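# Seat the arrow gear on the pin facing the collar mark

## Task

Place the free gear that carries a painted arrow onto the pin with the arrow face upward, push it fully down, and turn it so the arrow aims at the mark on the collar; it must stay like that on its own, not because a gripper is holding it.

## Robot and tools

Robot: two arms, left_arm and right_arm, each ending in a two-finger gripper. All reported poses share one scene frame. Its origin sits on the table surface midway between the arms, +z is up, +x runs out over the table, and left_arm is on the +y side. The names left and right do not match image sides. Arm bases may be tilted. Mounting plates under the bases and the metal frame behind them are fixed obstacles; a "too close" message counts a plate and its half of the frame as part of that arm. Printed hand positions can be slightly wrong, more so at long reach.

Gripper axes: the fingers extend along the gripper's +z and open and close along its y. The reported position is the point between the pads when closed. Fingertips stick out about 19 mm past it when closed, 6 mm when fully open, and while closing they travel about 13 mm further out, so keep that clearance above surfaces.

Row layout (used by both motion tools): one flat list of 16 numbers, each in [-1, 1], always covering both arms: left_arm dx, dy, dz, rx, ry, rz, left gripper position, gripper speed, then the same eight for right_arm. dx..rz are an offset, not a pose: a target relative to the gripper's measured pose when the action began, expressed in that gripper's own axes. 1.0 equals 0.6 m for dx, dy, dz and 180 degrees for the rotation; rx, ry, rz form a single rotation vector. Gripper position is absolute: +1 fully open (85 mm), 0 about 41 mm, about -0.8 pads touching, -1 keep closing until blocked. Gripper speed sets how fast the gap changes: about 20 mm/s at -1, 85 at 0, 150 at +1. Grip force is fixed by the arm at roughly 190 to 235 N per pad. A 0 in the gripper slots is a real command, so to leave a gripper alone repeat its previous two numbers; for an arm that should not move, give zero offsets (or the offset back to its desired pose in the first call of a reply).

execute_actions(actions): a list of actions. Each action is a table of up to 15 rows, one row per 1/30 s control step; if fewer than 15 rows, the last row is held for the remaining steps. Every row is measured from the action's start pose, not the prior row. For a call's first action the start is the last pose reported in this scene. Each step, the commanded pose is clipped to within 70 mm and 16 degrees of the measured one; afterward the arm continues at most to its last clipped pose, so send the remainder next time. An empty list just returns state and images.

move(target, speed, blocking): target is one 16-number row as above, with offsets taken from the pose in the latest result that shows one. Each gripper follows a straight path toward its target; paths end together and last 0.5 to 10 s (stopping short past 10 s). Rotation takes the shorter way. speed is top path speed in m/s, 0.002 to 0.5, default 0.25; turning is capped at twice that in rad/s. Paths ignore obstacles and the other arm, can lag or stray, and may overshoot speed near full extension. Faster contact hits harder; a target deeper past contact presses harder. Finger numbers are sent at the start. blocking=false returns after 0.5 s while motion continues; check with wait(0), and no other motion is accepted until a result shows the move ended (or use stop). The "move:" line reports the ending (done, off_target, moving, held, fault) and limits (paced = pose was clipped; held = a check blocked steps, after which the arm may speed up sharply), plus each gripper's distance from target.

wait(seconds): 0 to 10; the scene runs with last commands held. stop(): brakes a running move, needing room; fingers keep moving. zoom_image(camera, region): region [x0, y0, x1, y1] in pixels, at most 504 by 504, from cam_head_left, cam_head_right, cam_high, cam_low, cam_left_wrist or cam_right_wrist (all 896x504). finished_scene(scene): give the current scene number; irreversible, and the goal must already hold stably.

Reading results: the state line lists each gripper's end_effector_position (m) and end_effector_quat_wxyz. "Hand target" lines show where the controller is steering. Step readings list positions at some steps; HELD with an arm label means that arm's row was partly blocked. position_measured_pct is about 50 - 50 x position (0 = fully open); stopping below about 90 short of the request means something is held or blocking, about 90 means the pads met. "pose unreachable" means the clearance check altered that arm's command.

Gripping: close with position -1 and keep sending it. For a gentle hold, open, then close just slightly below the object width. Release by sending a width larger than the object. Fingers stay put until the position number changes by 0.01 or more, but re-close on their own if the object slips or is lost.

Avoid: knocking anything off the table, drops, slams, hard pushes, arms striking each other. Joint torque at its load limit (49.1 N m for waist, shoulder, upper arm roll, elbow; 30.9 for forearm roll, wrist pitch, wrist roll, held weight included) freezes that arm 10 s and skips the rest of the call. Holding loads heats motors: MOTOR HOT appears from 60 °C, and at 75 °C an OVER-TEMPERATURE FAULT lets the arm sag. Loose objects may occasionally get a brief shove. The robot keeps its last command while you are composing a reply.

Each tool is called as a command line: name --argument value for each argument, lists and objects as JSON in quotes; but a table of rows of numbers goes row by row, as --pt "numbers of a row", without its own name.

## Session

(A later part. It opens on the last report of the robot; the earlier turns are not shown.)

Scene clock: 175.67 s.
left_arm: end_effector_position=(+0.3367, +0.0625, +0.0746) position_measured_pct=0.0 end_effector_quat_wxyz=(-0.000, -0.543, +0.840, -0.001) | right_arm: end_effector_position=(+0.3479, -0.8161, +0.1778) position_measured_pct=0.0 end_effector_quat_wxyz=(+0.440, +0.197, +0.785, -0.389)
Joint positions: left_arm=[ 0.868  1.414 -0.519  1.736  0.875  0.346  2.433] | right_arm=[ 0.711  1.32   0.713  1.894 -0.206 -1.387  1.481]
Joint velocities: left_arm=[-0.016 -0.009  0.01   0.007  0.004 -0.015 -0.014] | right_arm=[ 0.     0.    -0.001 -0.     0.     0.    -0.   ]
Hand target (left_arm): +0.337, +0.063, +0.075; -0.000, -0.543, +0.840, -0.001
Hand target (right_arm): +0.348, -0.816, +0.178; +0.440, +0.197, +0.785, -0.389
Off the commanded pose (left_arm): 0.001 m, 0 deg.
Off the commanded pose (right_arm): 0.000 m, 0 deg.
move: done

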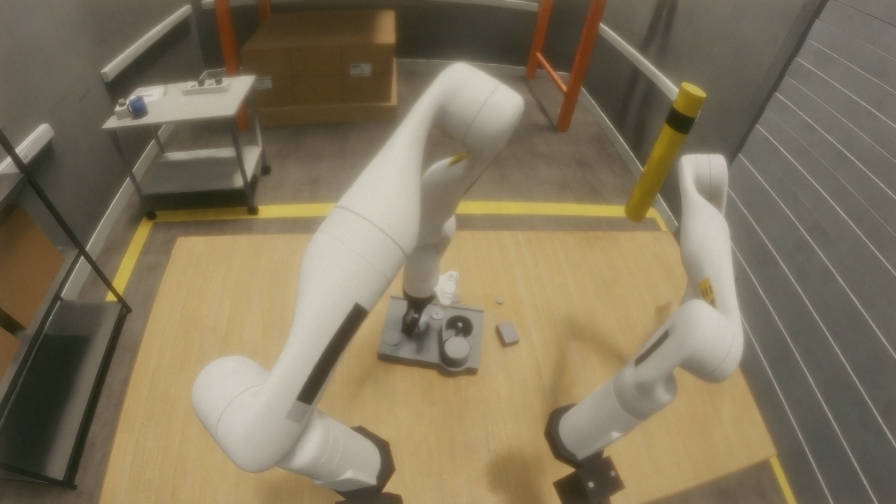

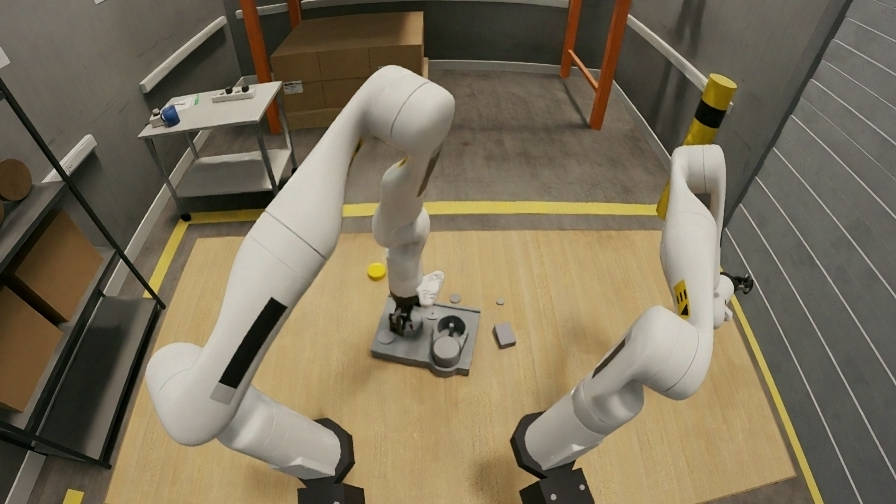

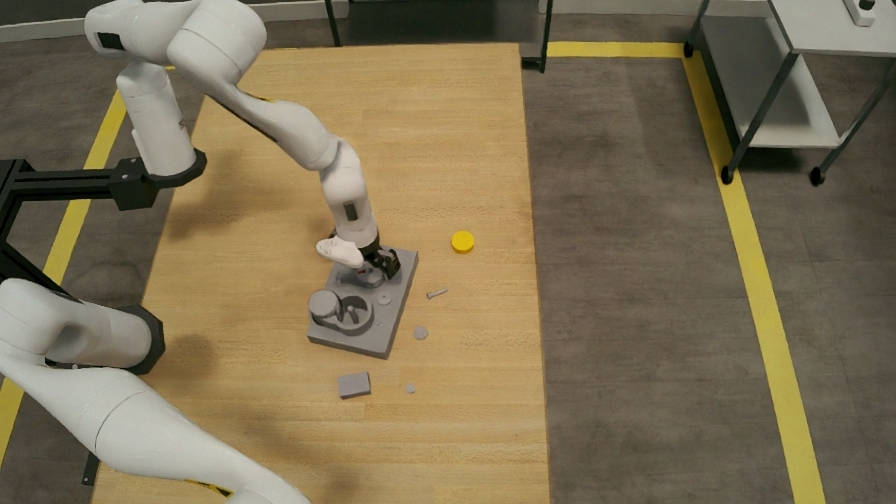

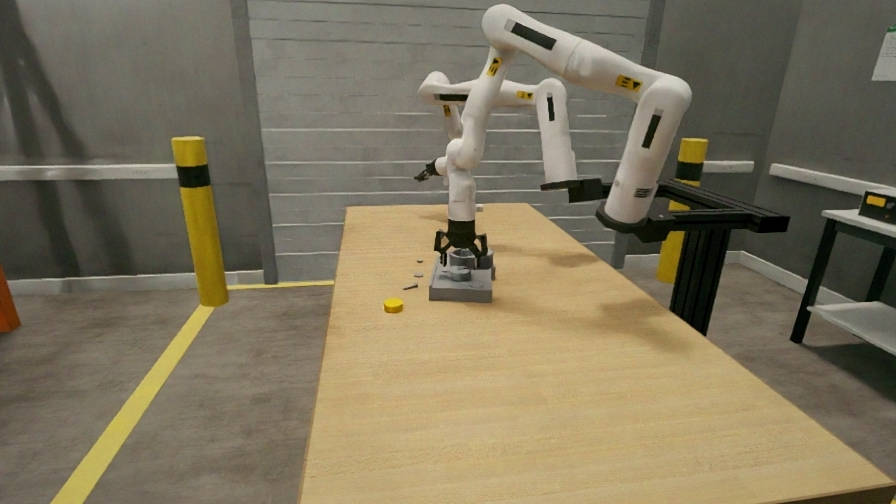

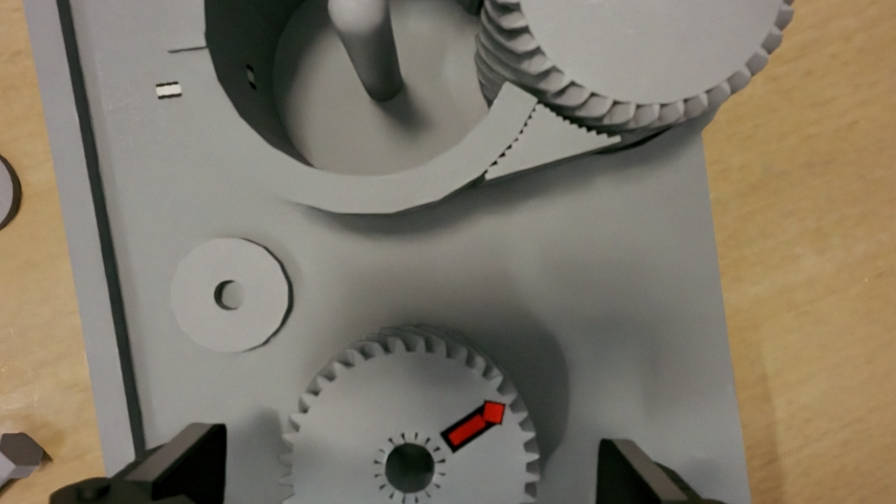

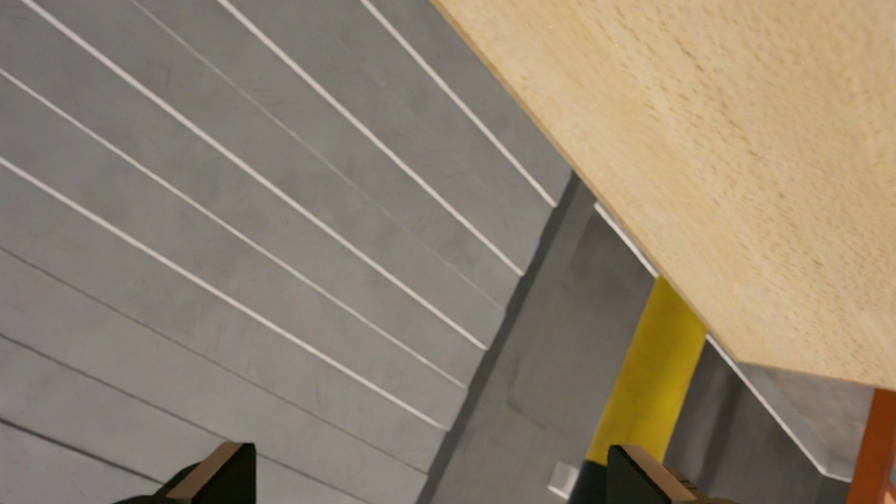

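zoom_image --camera "cam_left_wrist" --region '[260, 304, 560, 504]'

zoom_image --camera "cam_low" --region '[420, 215, 510, 305]'

zoom_image --camera "cam_left_wrist" --region '[140, 0, 560, 230]'

Region (260, 304, 560, 504) of cam_left_wrist's 896x504 image, scaled by 1.680.

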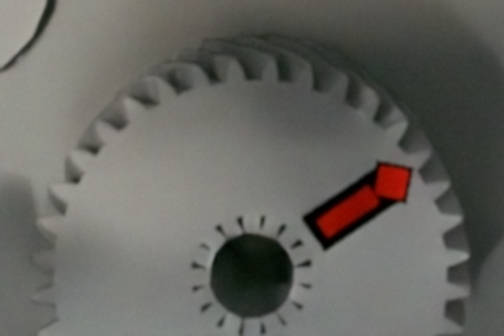

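Region (420, 215, 510, 305) of cam_low's 896x504 image, scaled by 5.600, with more detail than that image has.

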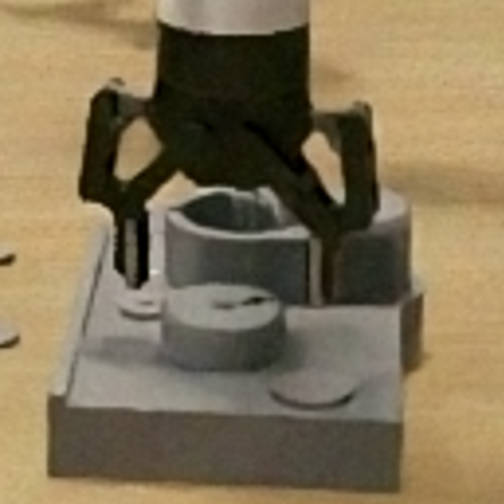

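Region (140, 0, 560, 230) of cam_left_wrist's 896x504 image, scaled by 1.200; it fills the top 276 rows of this view, and the rest is white.

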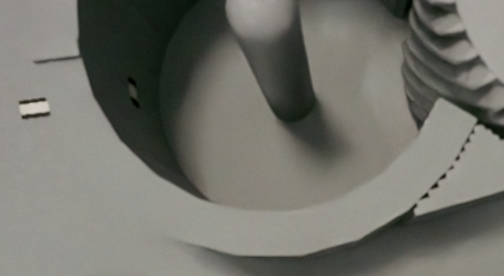

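move --target '[-0.0017, -0.0007, 0.0227, 0, 0, 0, 0.72, 0, 0, 0, 0, 0, 0, 0, 1, 0]' --speed 0.06

Scene clock: 186.13 s.
left_arm: end_effector_position=(+0.3376, +0.0631, +0.0611) position_measured_pct=14.3 end_effector_quat_wxyz=(-0.000, -0.543, +0.840, -0.001) | right_arm: end_effector_position=(+0.3479, -0.8161, +0.1778) position_measured_pct=0.0 end_effector_quat_wxyz=(+0.440, +0.197, +0.785, -0.389)
Joint positions: left_arm=[ 0.849  1.44  -0.503  1.72   0.883  0.325  2.422] | right_arm=[ 0.711  1.32   0.713  1.894 -0.206 -1.387  1.481]
Joint velocities: left_arm=[-0.003  0.005  0.001 -0.001  0.002 -0.002 -0.001] | right_arm=[ 0.    -0.002  0.     0.     0.     0.001  0.   ]
Hand target (left_arm): +0.338, +0.063, +0.061; -0.000, -0.543, +0.840, -0.001
Hand target (right_arm): +0.348, -0.816, +0.178; +0.440, +0.197, +0.785, -0.389
Off the commanded pose (left_arm): 0.000 m, 0 deg.
Off the commanded pose (right_arm): 0.000 m, 0 deg.
move: done

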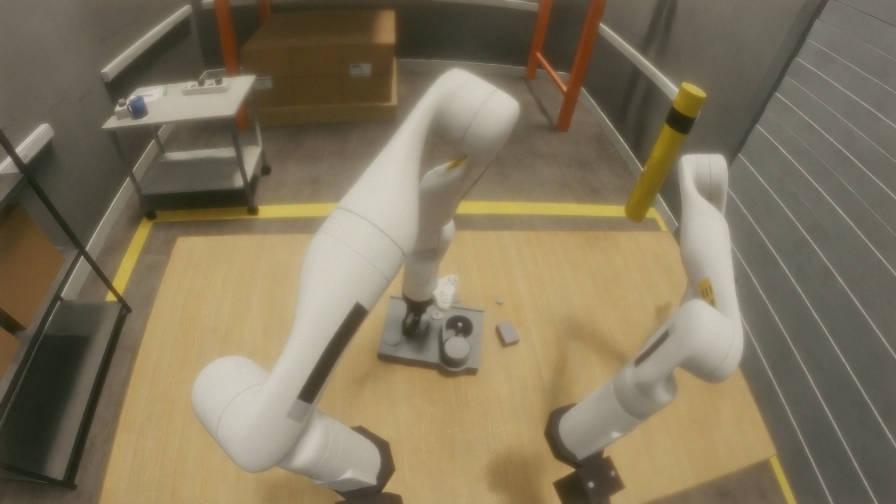

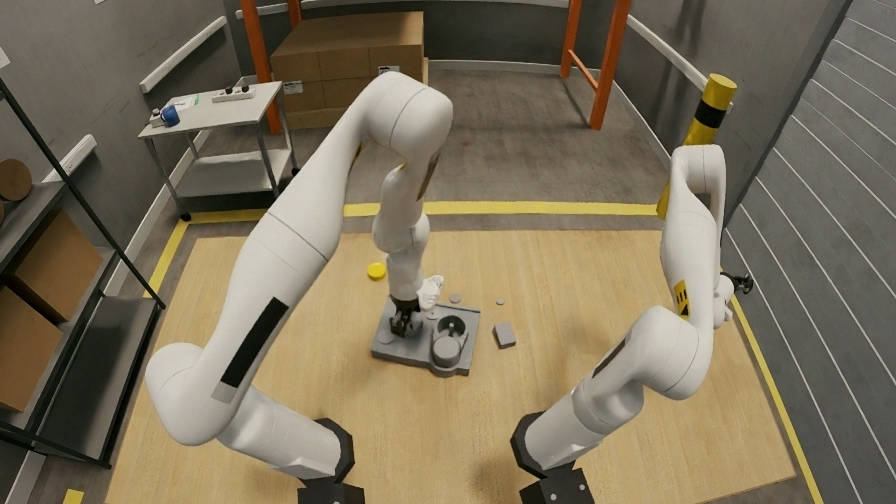

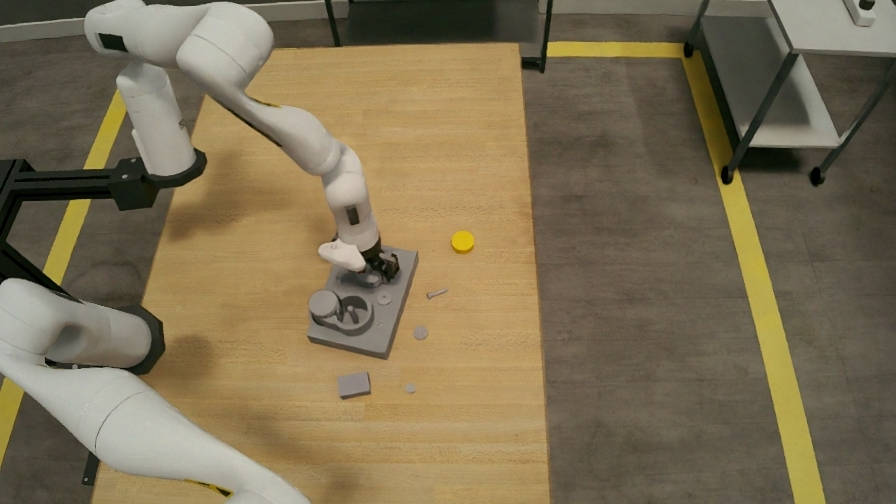

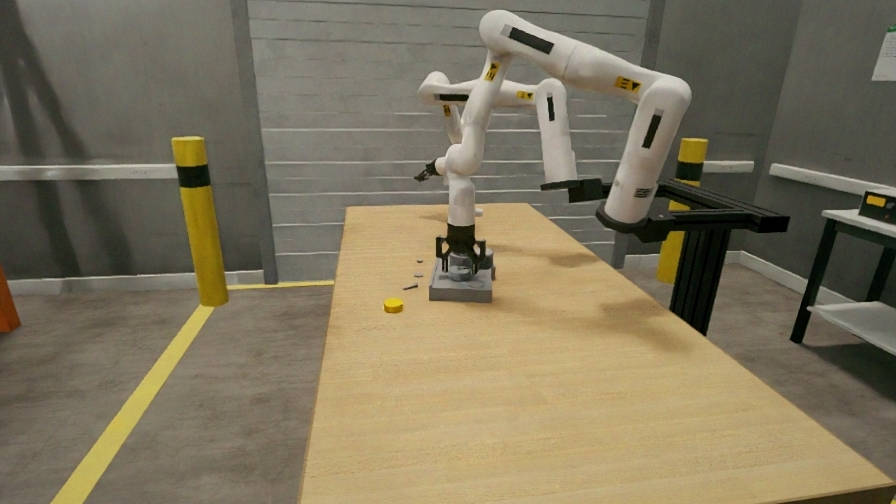

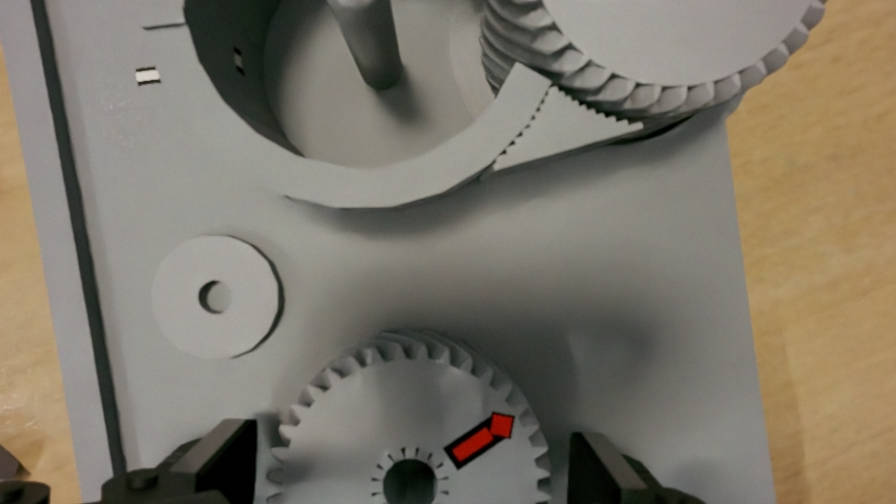

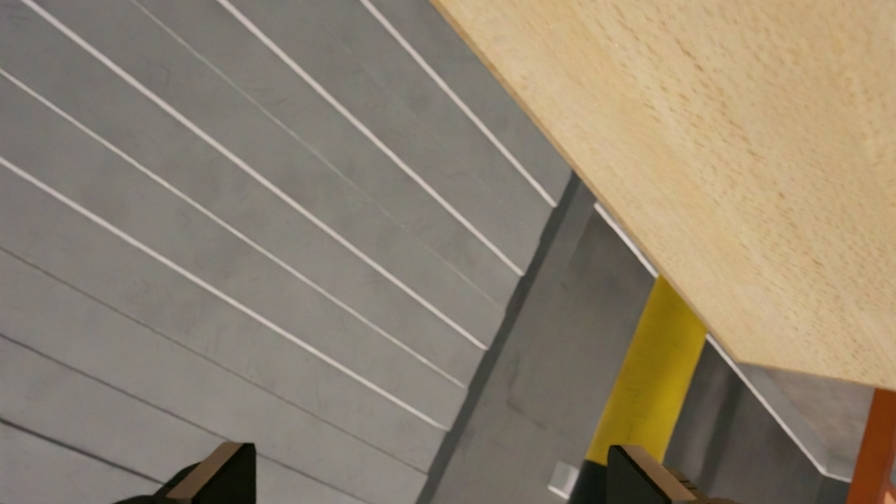

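zoom_image --camera "cam_left_wrist" --region '[230, 304, 610, 504]'

zoom_image --camera "cam_low" --region '[425, 225, 505, 305]'

Region (230, 304, 610, 504) of cam_left_wrist's 896x504 image, scaled by 1.326; it fills the top 265 rows of this view, and the rest is white.

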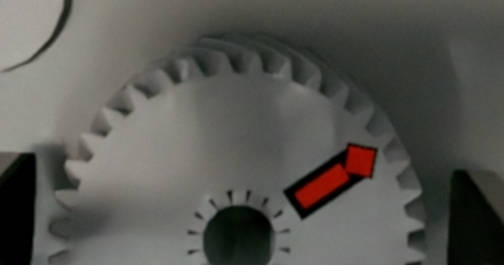

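Region (425, 225, 505, 305) of cam_low's 896x504 image, scaled by 6.300, with more detail than that image has.

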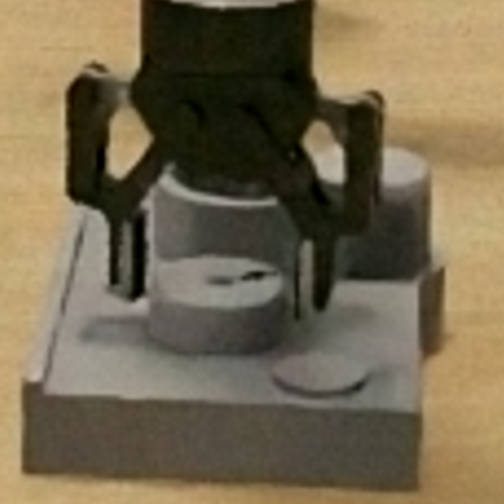

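execute_actions --actions '[[[0,0,0,0,0,0,-1,-0.5,0,0,0,0,0,0,1,0]]]'

Scene clock: 191.13 s.
left_arm: end_effector_position=(+0.3379, +0.0630, +0.0623) position_measured_pct=30.6 end_effector_quat_wxyz=(-0.000, -0.543, +0.840, -0.001) | right_arm: end_effector_position=(+0.3479, -0.8161, +0.1778) position_measured_pct=0.0 end_effector_quat_wxyz=(+0.440, +0.197, +0.785, -0.389)
Joint positions: left_arm=[ 0.849  1.437 -0.504  1.721  0.882  0.326  2.422] | right_arm=[ 0.711  1.32   0.713  1.894 -0.206 -1.387  1.481]
Joint velocities: left_arm=[-0.001 -0.001 -0.     0.001  0.     0.    -0.   ] | right_arm=[-0.001 -0.001  0.    -0.001  0.    -0.001 -0.   ]
Hand target (left_arm): +0.338, +0.063, +0.061; -0.000, -0.543, +0.840, -0.001
Hand target (right_arm): +0.348, -0.816, +0.178; +0.440, +0.197, +0.785, -0.389
Off the commanded pose (left_arm): 0.001 m, 0 deg.
Off the commanded pose (right_arm): 0.000 m, 0 deg.
Step readings (end_effector_position):
0: left_arm (+0.3375, +0.0633, +0.0609) | right_arm (+0.3479, -0.8161, +0.1778)
1: left_arm (+0.3376, +0.0632, +0.0610) | right_arm (+0.3479, -0.8161, +0.1778)
2: left_arm (+0.3376, +0.0632, +0.0610) | right_arm (+0.3479, -0.8161, +0.1778)
4: left_arm (+0.3376, +0.0632, +0.0611) | right_arm (+0.3479, -0.8161, +0.1778)
8: left_arm (+0.3376, +0.0631, +0.0611) | right_arm (+0.3479, -0.8161, +0.1778)
15: end_effector_position above

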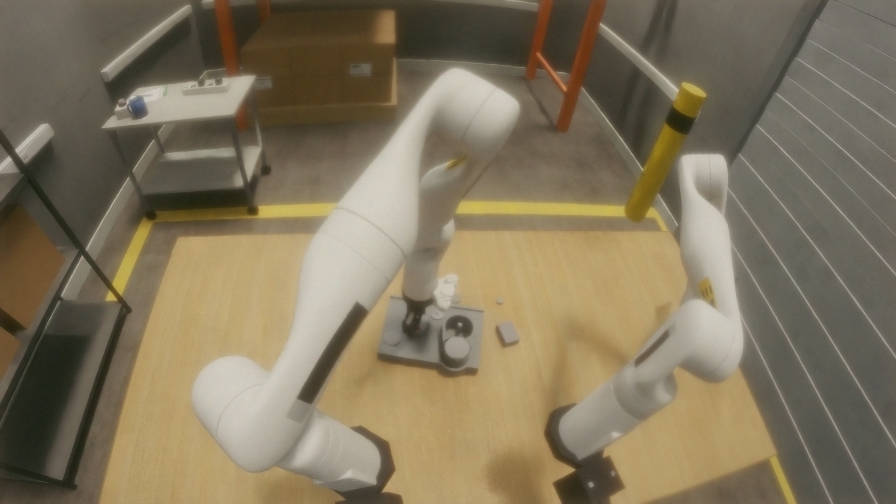

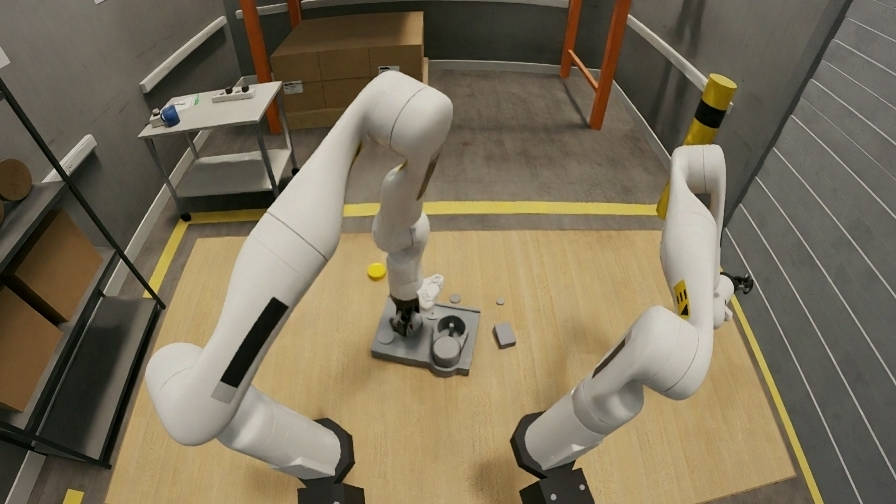

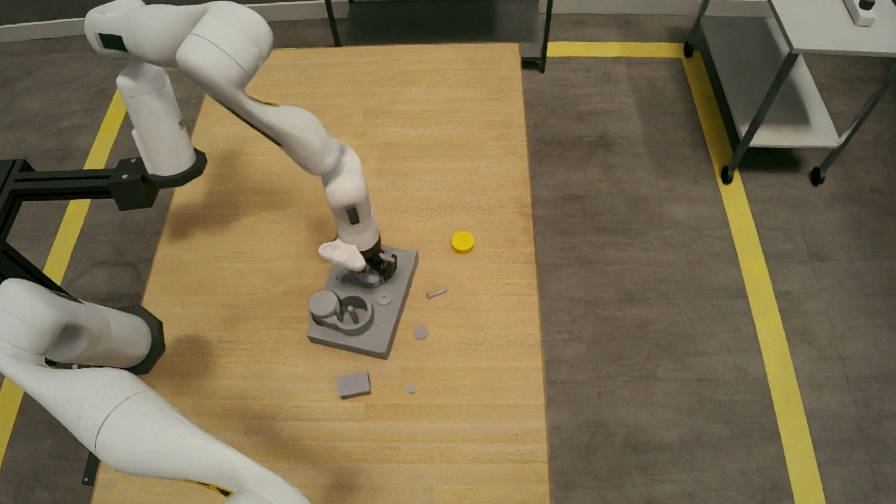

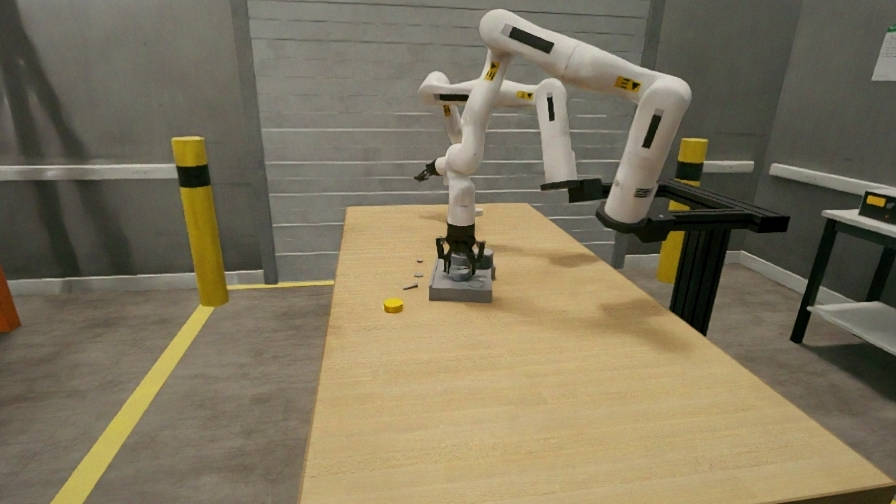

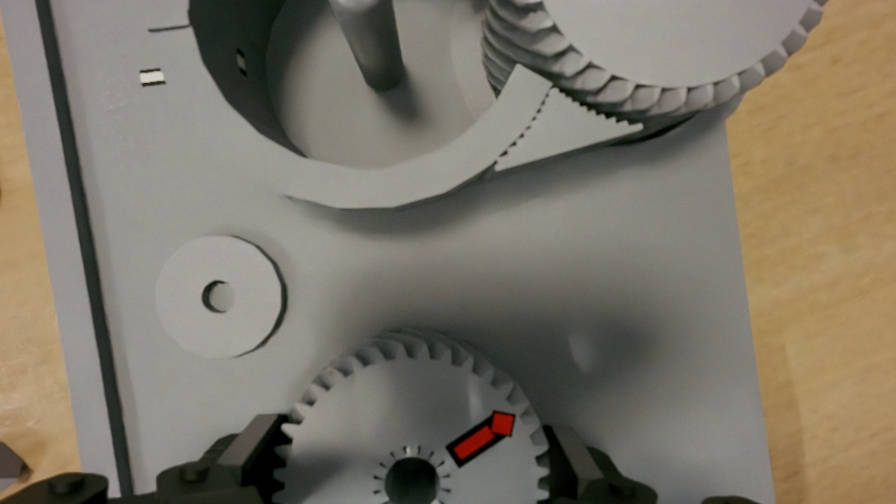

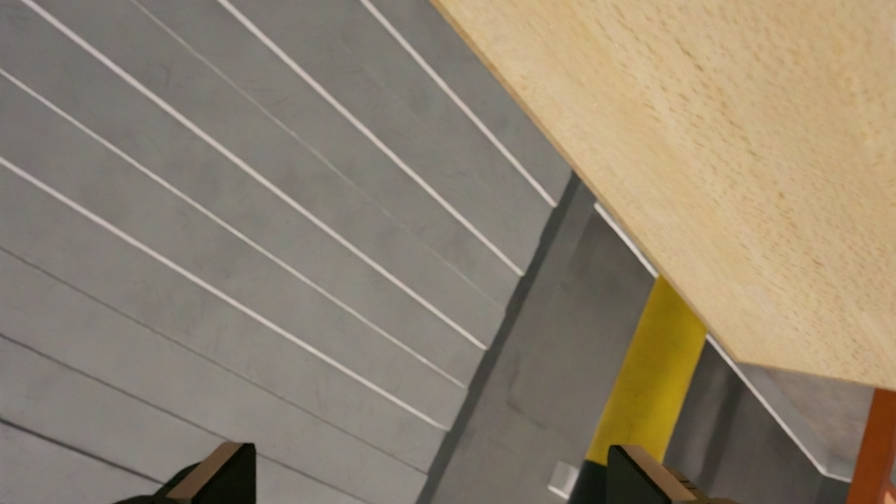

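move --target '[0.0331, -0.0041, -0.0867, 0, 0, -0.2222, -1, -0.5, 0, 0, 0, 0, 0, 0, 1, 0]' --speed 0.45

Scene clock: 203.43 s.
left_arm: end_effector_position=(+0.3321, +0.0439, +0.1146) position_measured_pct=30.6 end_effector_quat_wxyz=(+0.001, +0.797, -0.604, +0.002) | right_arm: end_effector_position=(+0.3479, -0.8161, +0.1778) position_measured_pct=0.0 end_effector_quat_wxyz=(+0.440, +0.197, +0.785, -0.389)
Joint positions: left_arm=[ 1.038  1.405 -0.695  1.751  1.038  0.535  3.069] | right_arm=[ 0.711  1.32   0.713  1.894 -0.206 -1.387  1.481]
Joint velocities: left_arm=[ 0.011  0.007 -0.003 -0.007 -0.011  0.012  0.016] | right_arm=[-0.001 -0.001  0.001 -0.001 -0.     0.     0.   ]
Hand target (left_arm): +0.332, +0.044, +0.114; +0.001, +0.797, -0.604, +0.001
Hand target (right_arm): +0.348, -0.816, +0.178; +0.440, +0.197, +0.785, -0.389
Off the commanded pose (left_arm): 0.000 m, 0 deg.
Off the commanded pose (right_arm): 0.000 m, 0 deg.
move: done

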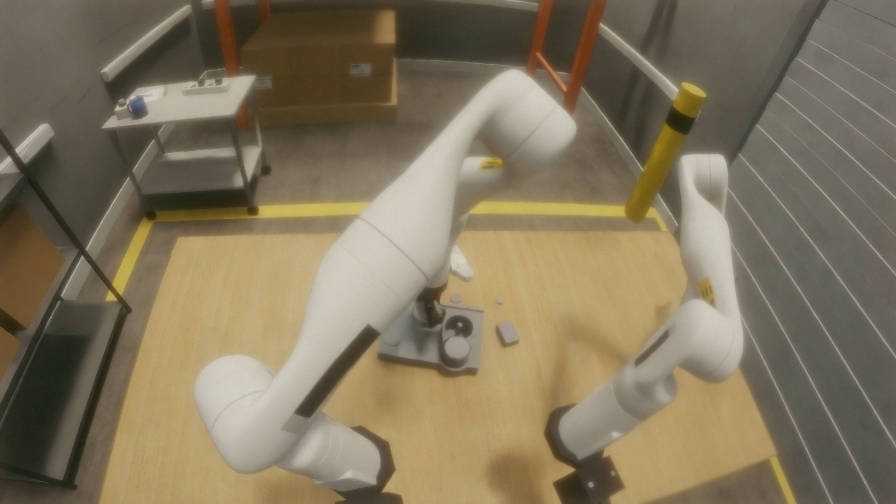

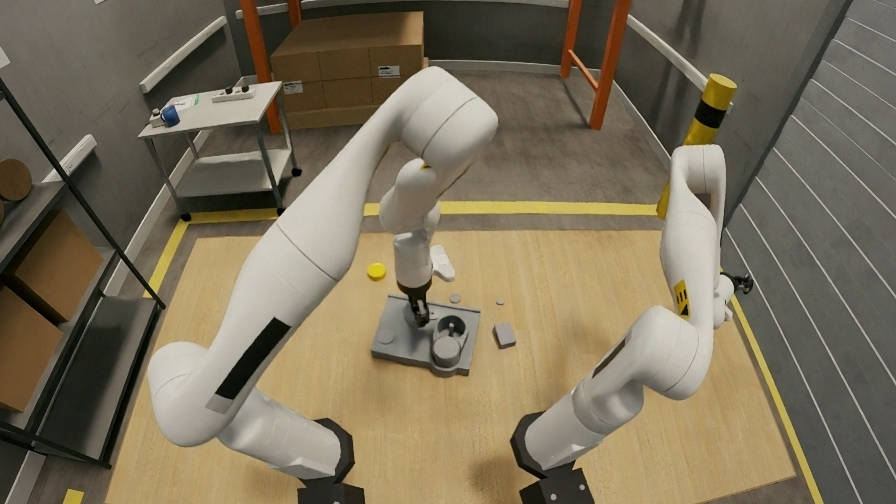

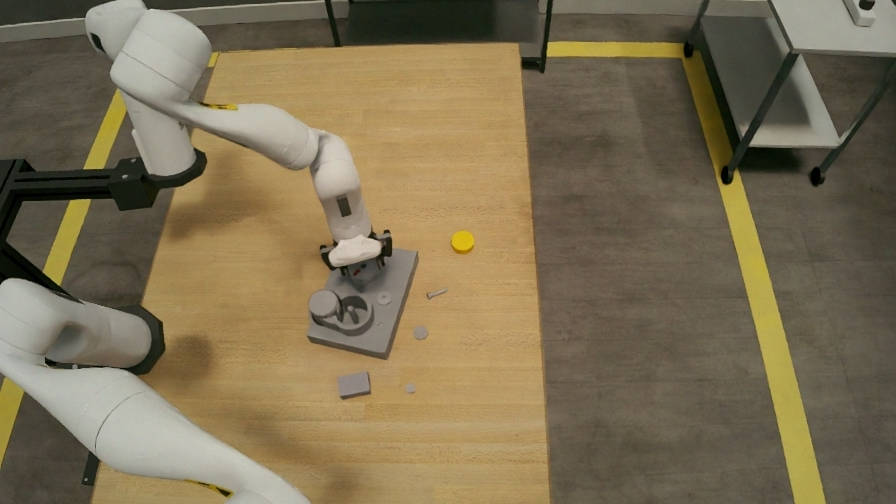

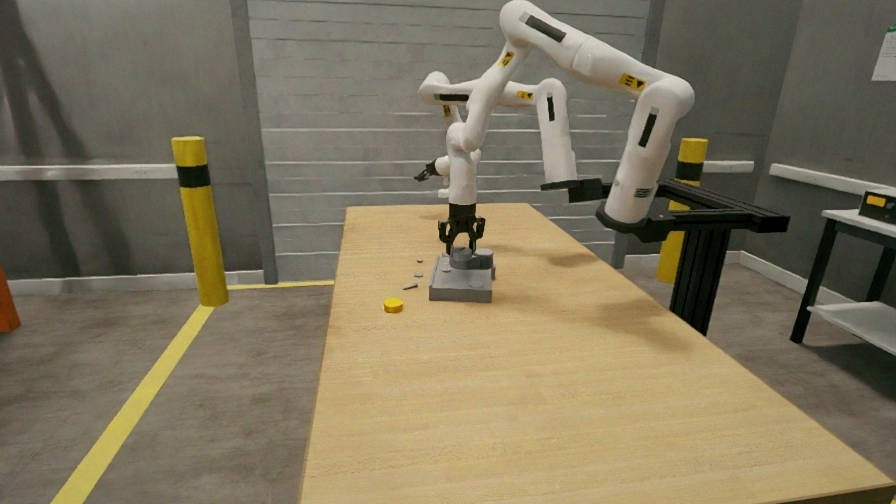

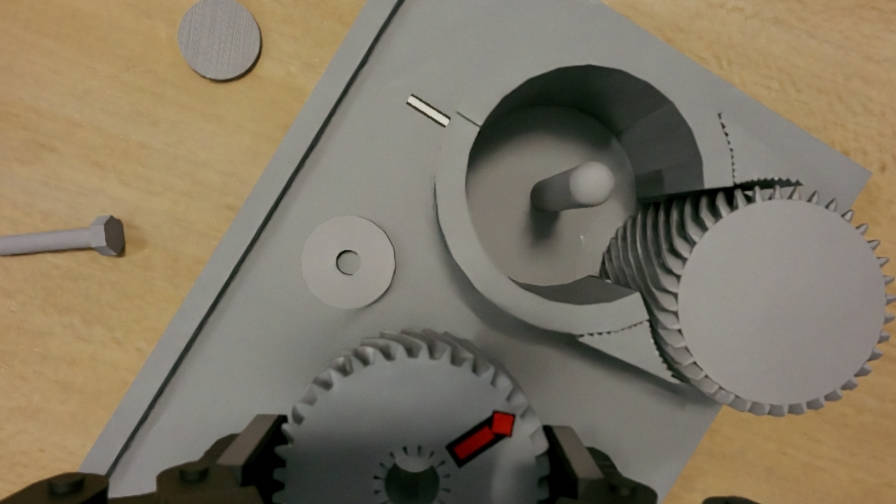

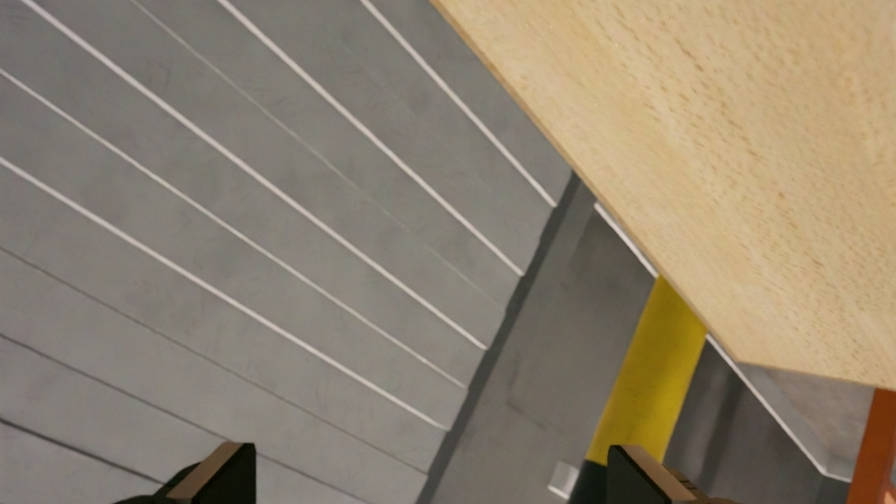

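zoom_image --camera "cam_left_wrist" --region '[400, 40, 740, 340]'

zoom_image --camera "cam_left_wrist" --region '[596, 160, 896, 430]'

zoom_image --camera "cam_left_wrist" --region '[260, 314, 570, 504]'

Region (400, 40, 740, 340) of cam_left_wrist's 896x504 image, scaled by 1.482; it fills the top 445 rows of this view, and the rest is white.

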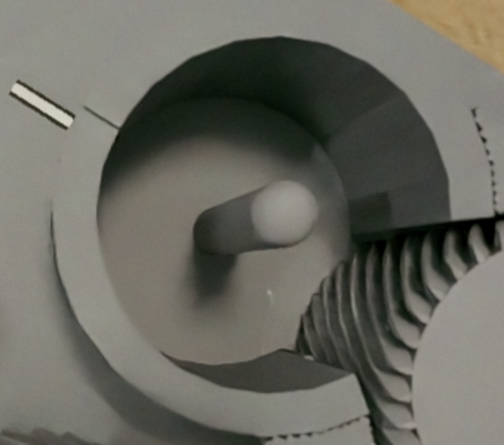

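Region (596, 160, 896, 430) of cam_left_wrist's 896x504 image, scaled by 1.680; it fills the top 454 rows of this view, and the rest is white.

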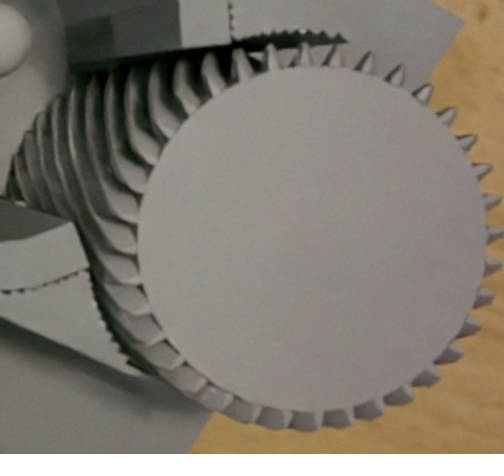

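Region (260, 314, 570, 504) of cam_left_wrist's 896x504 image, scaled by 1.626; it fills the top 309 rows of this view, and the rest is white.

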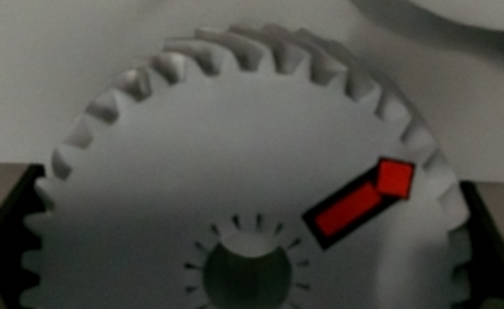

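zoom_image --camera "cam_left_wrist" --region '[646, 170, 896, 420]'

zoom_image --camera "cam_left_wrist" --region '[590, 180, 740, 330]'

zoom_image --camera "cam_low" --region '[425, 205, 515, 305]'

Region (646, 170, 896, 420) of cam_left_wrist's 896x504 image, scaled by 2.016.

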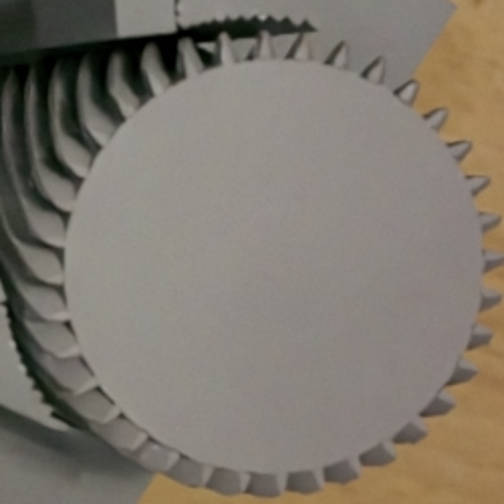

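Region (590, 180, 740, 330) of cam_left_wrist's 896x504 image, scaled by 3.360.

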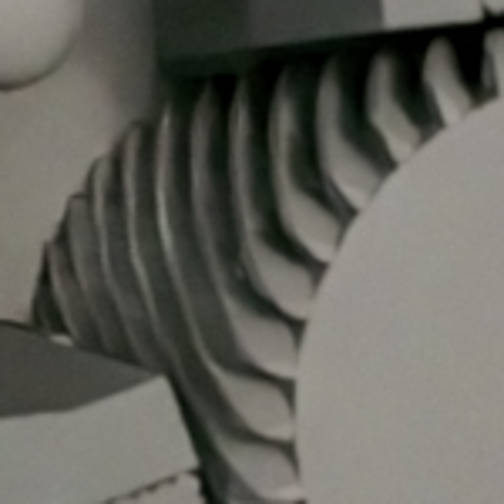

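Region (425, 205, 515, 305) of cam_low's 896x504 image, scaled by 5.040, with more detail than that image has; it fills the left 454 columns of this view, and the rest is white.

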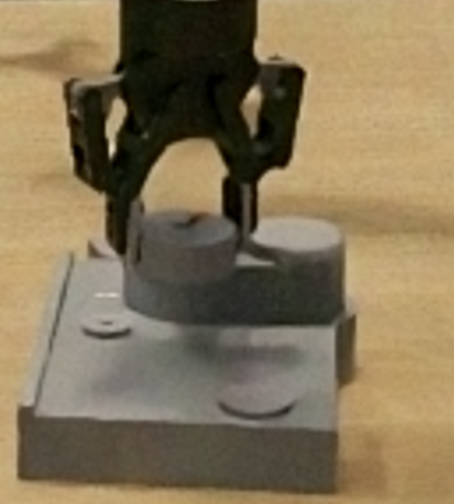

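move --target '[0.1202, 0.0758, -0.0173, 0, 0, -0.2894, -1, -0.5, 0, 0, 0, 0, 0, 0, 1, 0]' --speed 0.45

Scene clock: 243.17 s.
left_arm: end_effector_position=(+0.3077, -0.0383, +0.1257) position_measured_pct=30.6 end_effector_quat_wxyz=(+0.002, +0.981, -0.192, +0.001) | right_arm: end_effector_position=(+0.3479, -0.8161, +0.1779) position_measured_pct=0.0 end_effector_quat_wxyz=(+0.440, +0.197, +0.785, -0.389)
Joint positions: left_arm=[ 1.288  1.519 -0.845  1.645  1.143  0.763  4.147] | right_arm=[ 0.711  1.32   0.713  1.894 -0.206 -1.387  1.481]
Joint velocities: left_arm=[ 0.004  0.007 -0.    -0.007 -0.009  0.008  0.013] | right_arm=[-0.002 -0.    -0.001 -0.    -0.     0.001  0.001]
Hand target (left_arm): +0.308, -0.038, +0.125; +0.002, +0.981, -0.193, +0.001
Hand target (right_arm): +0.348, -0.816, +0.178; +0.440, +0.197, +0.785, -0.389
Off the commanded pose (left_arm): 0.001 m, 0 deg.
Off the commanded pose (right_arm): 0.000 m, 0 deg.
move: done

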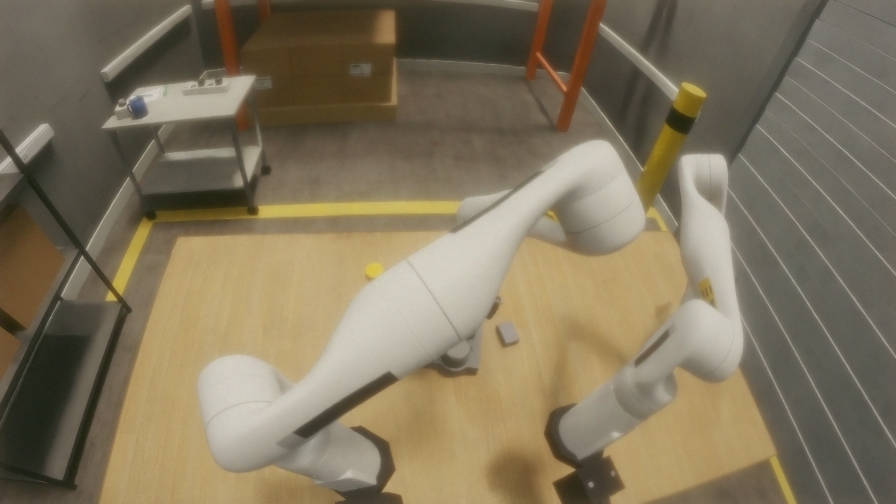

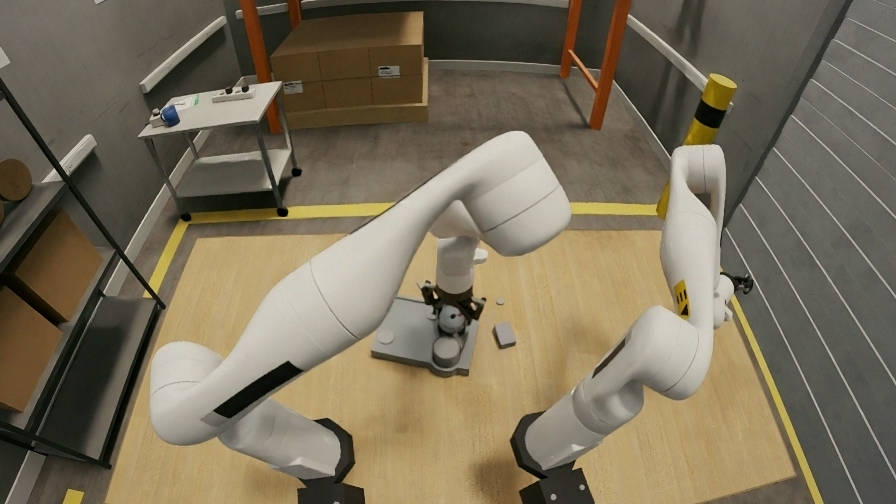

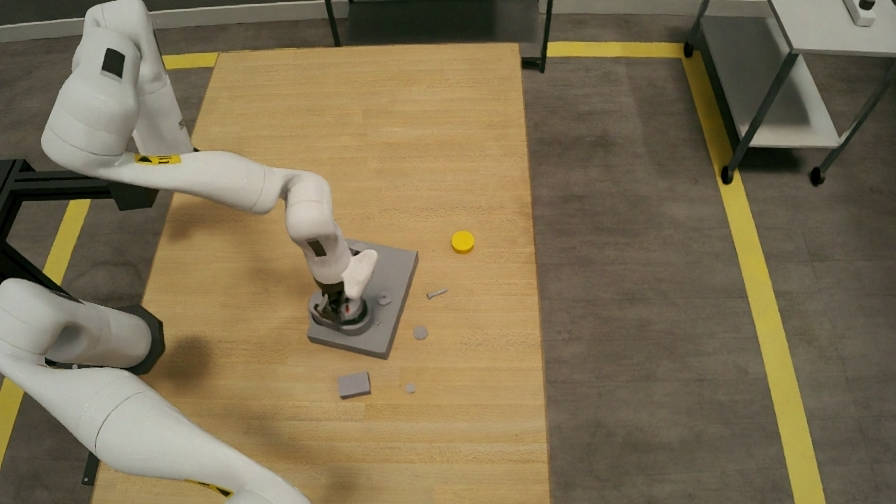

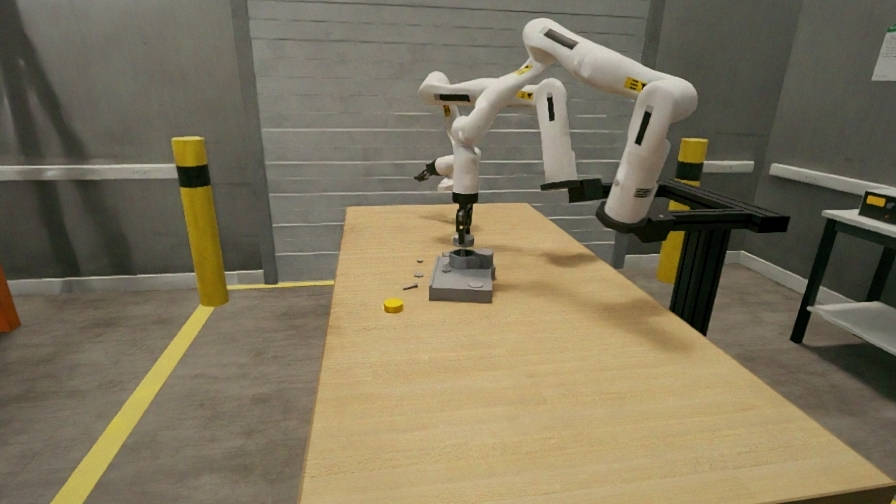

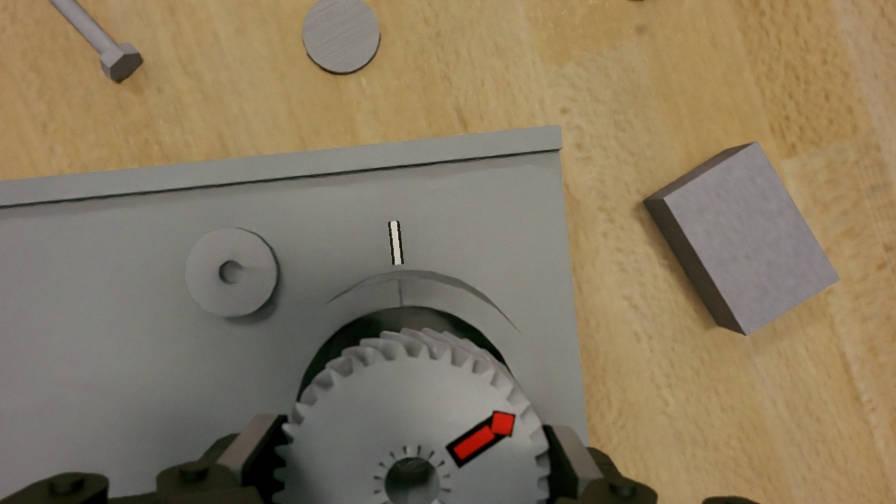

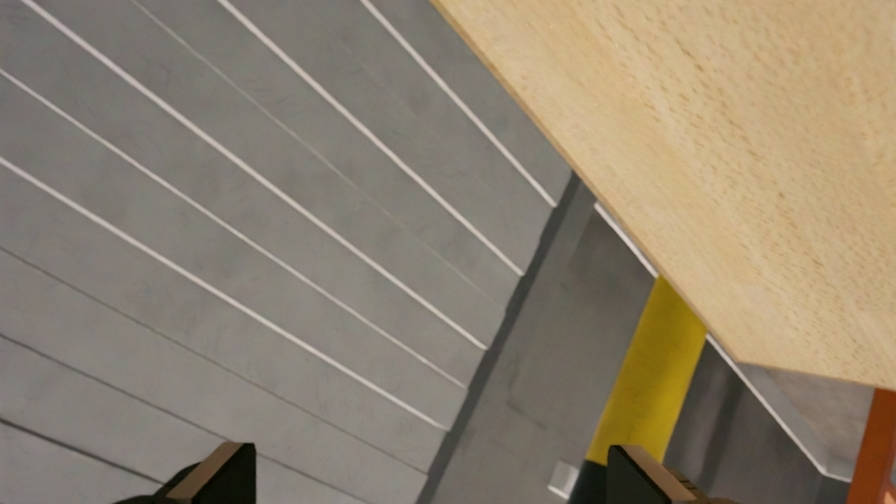

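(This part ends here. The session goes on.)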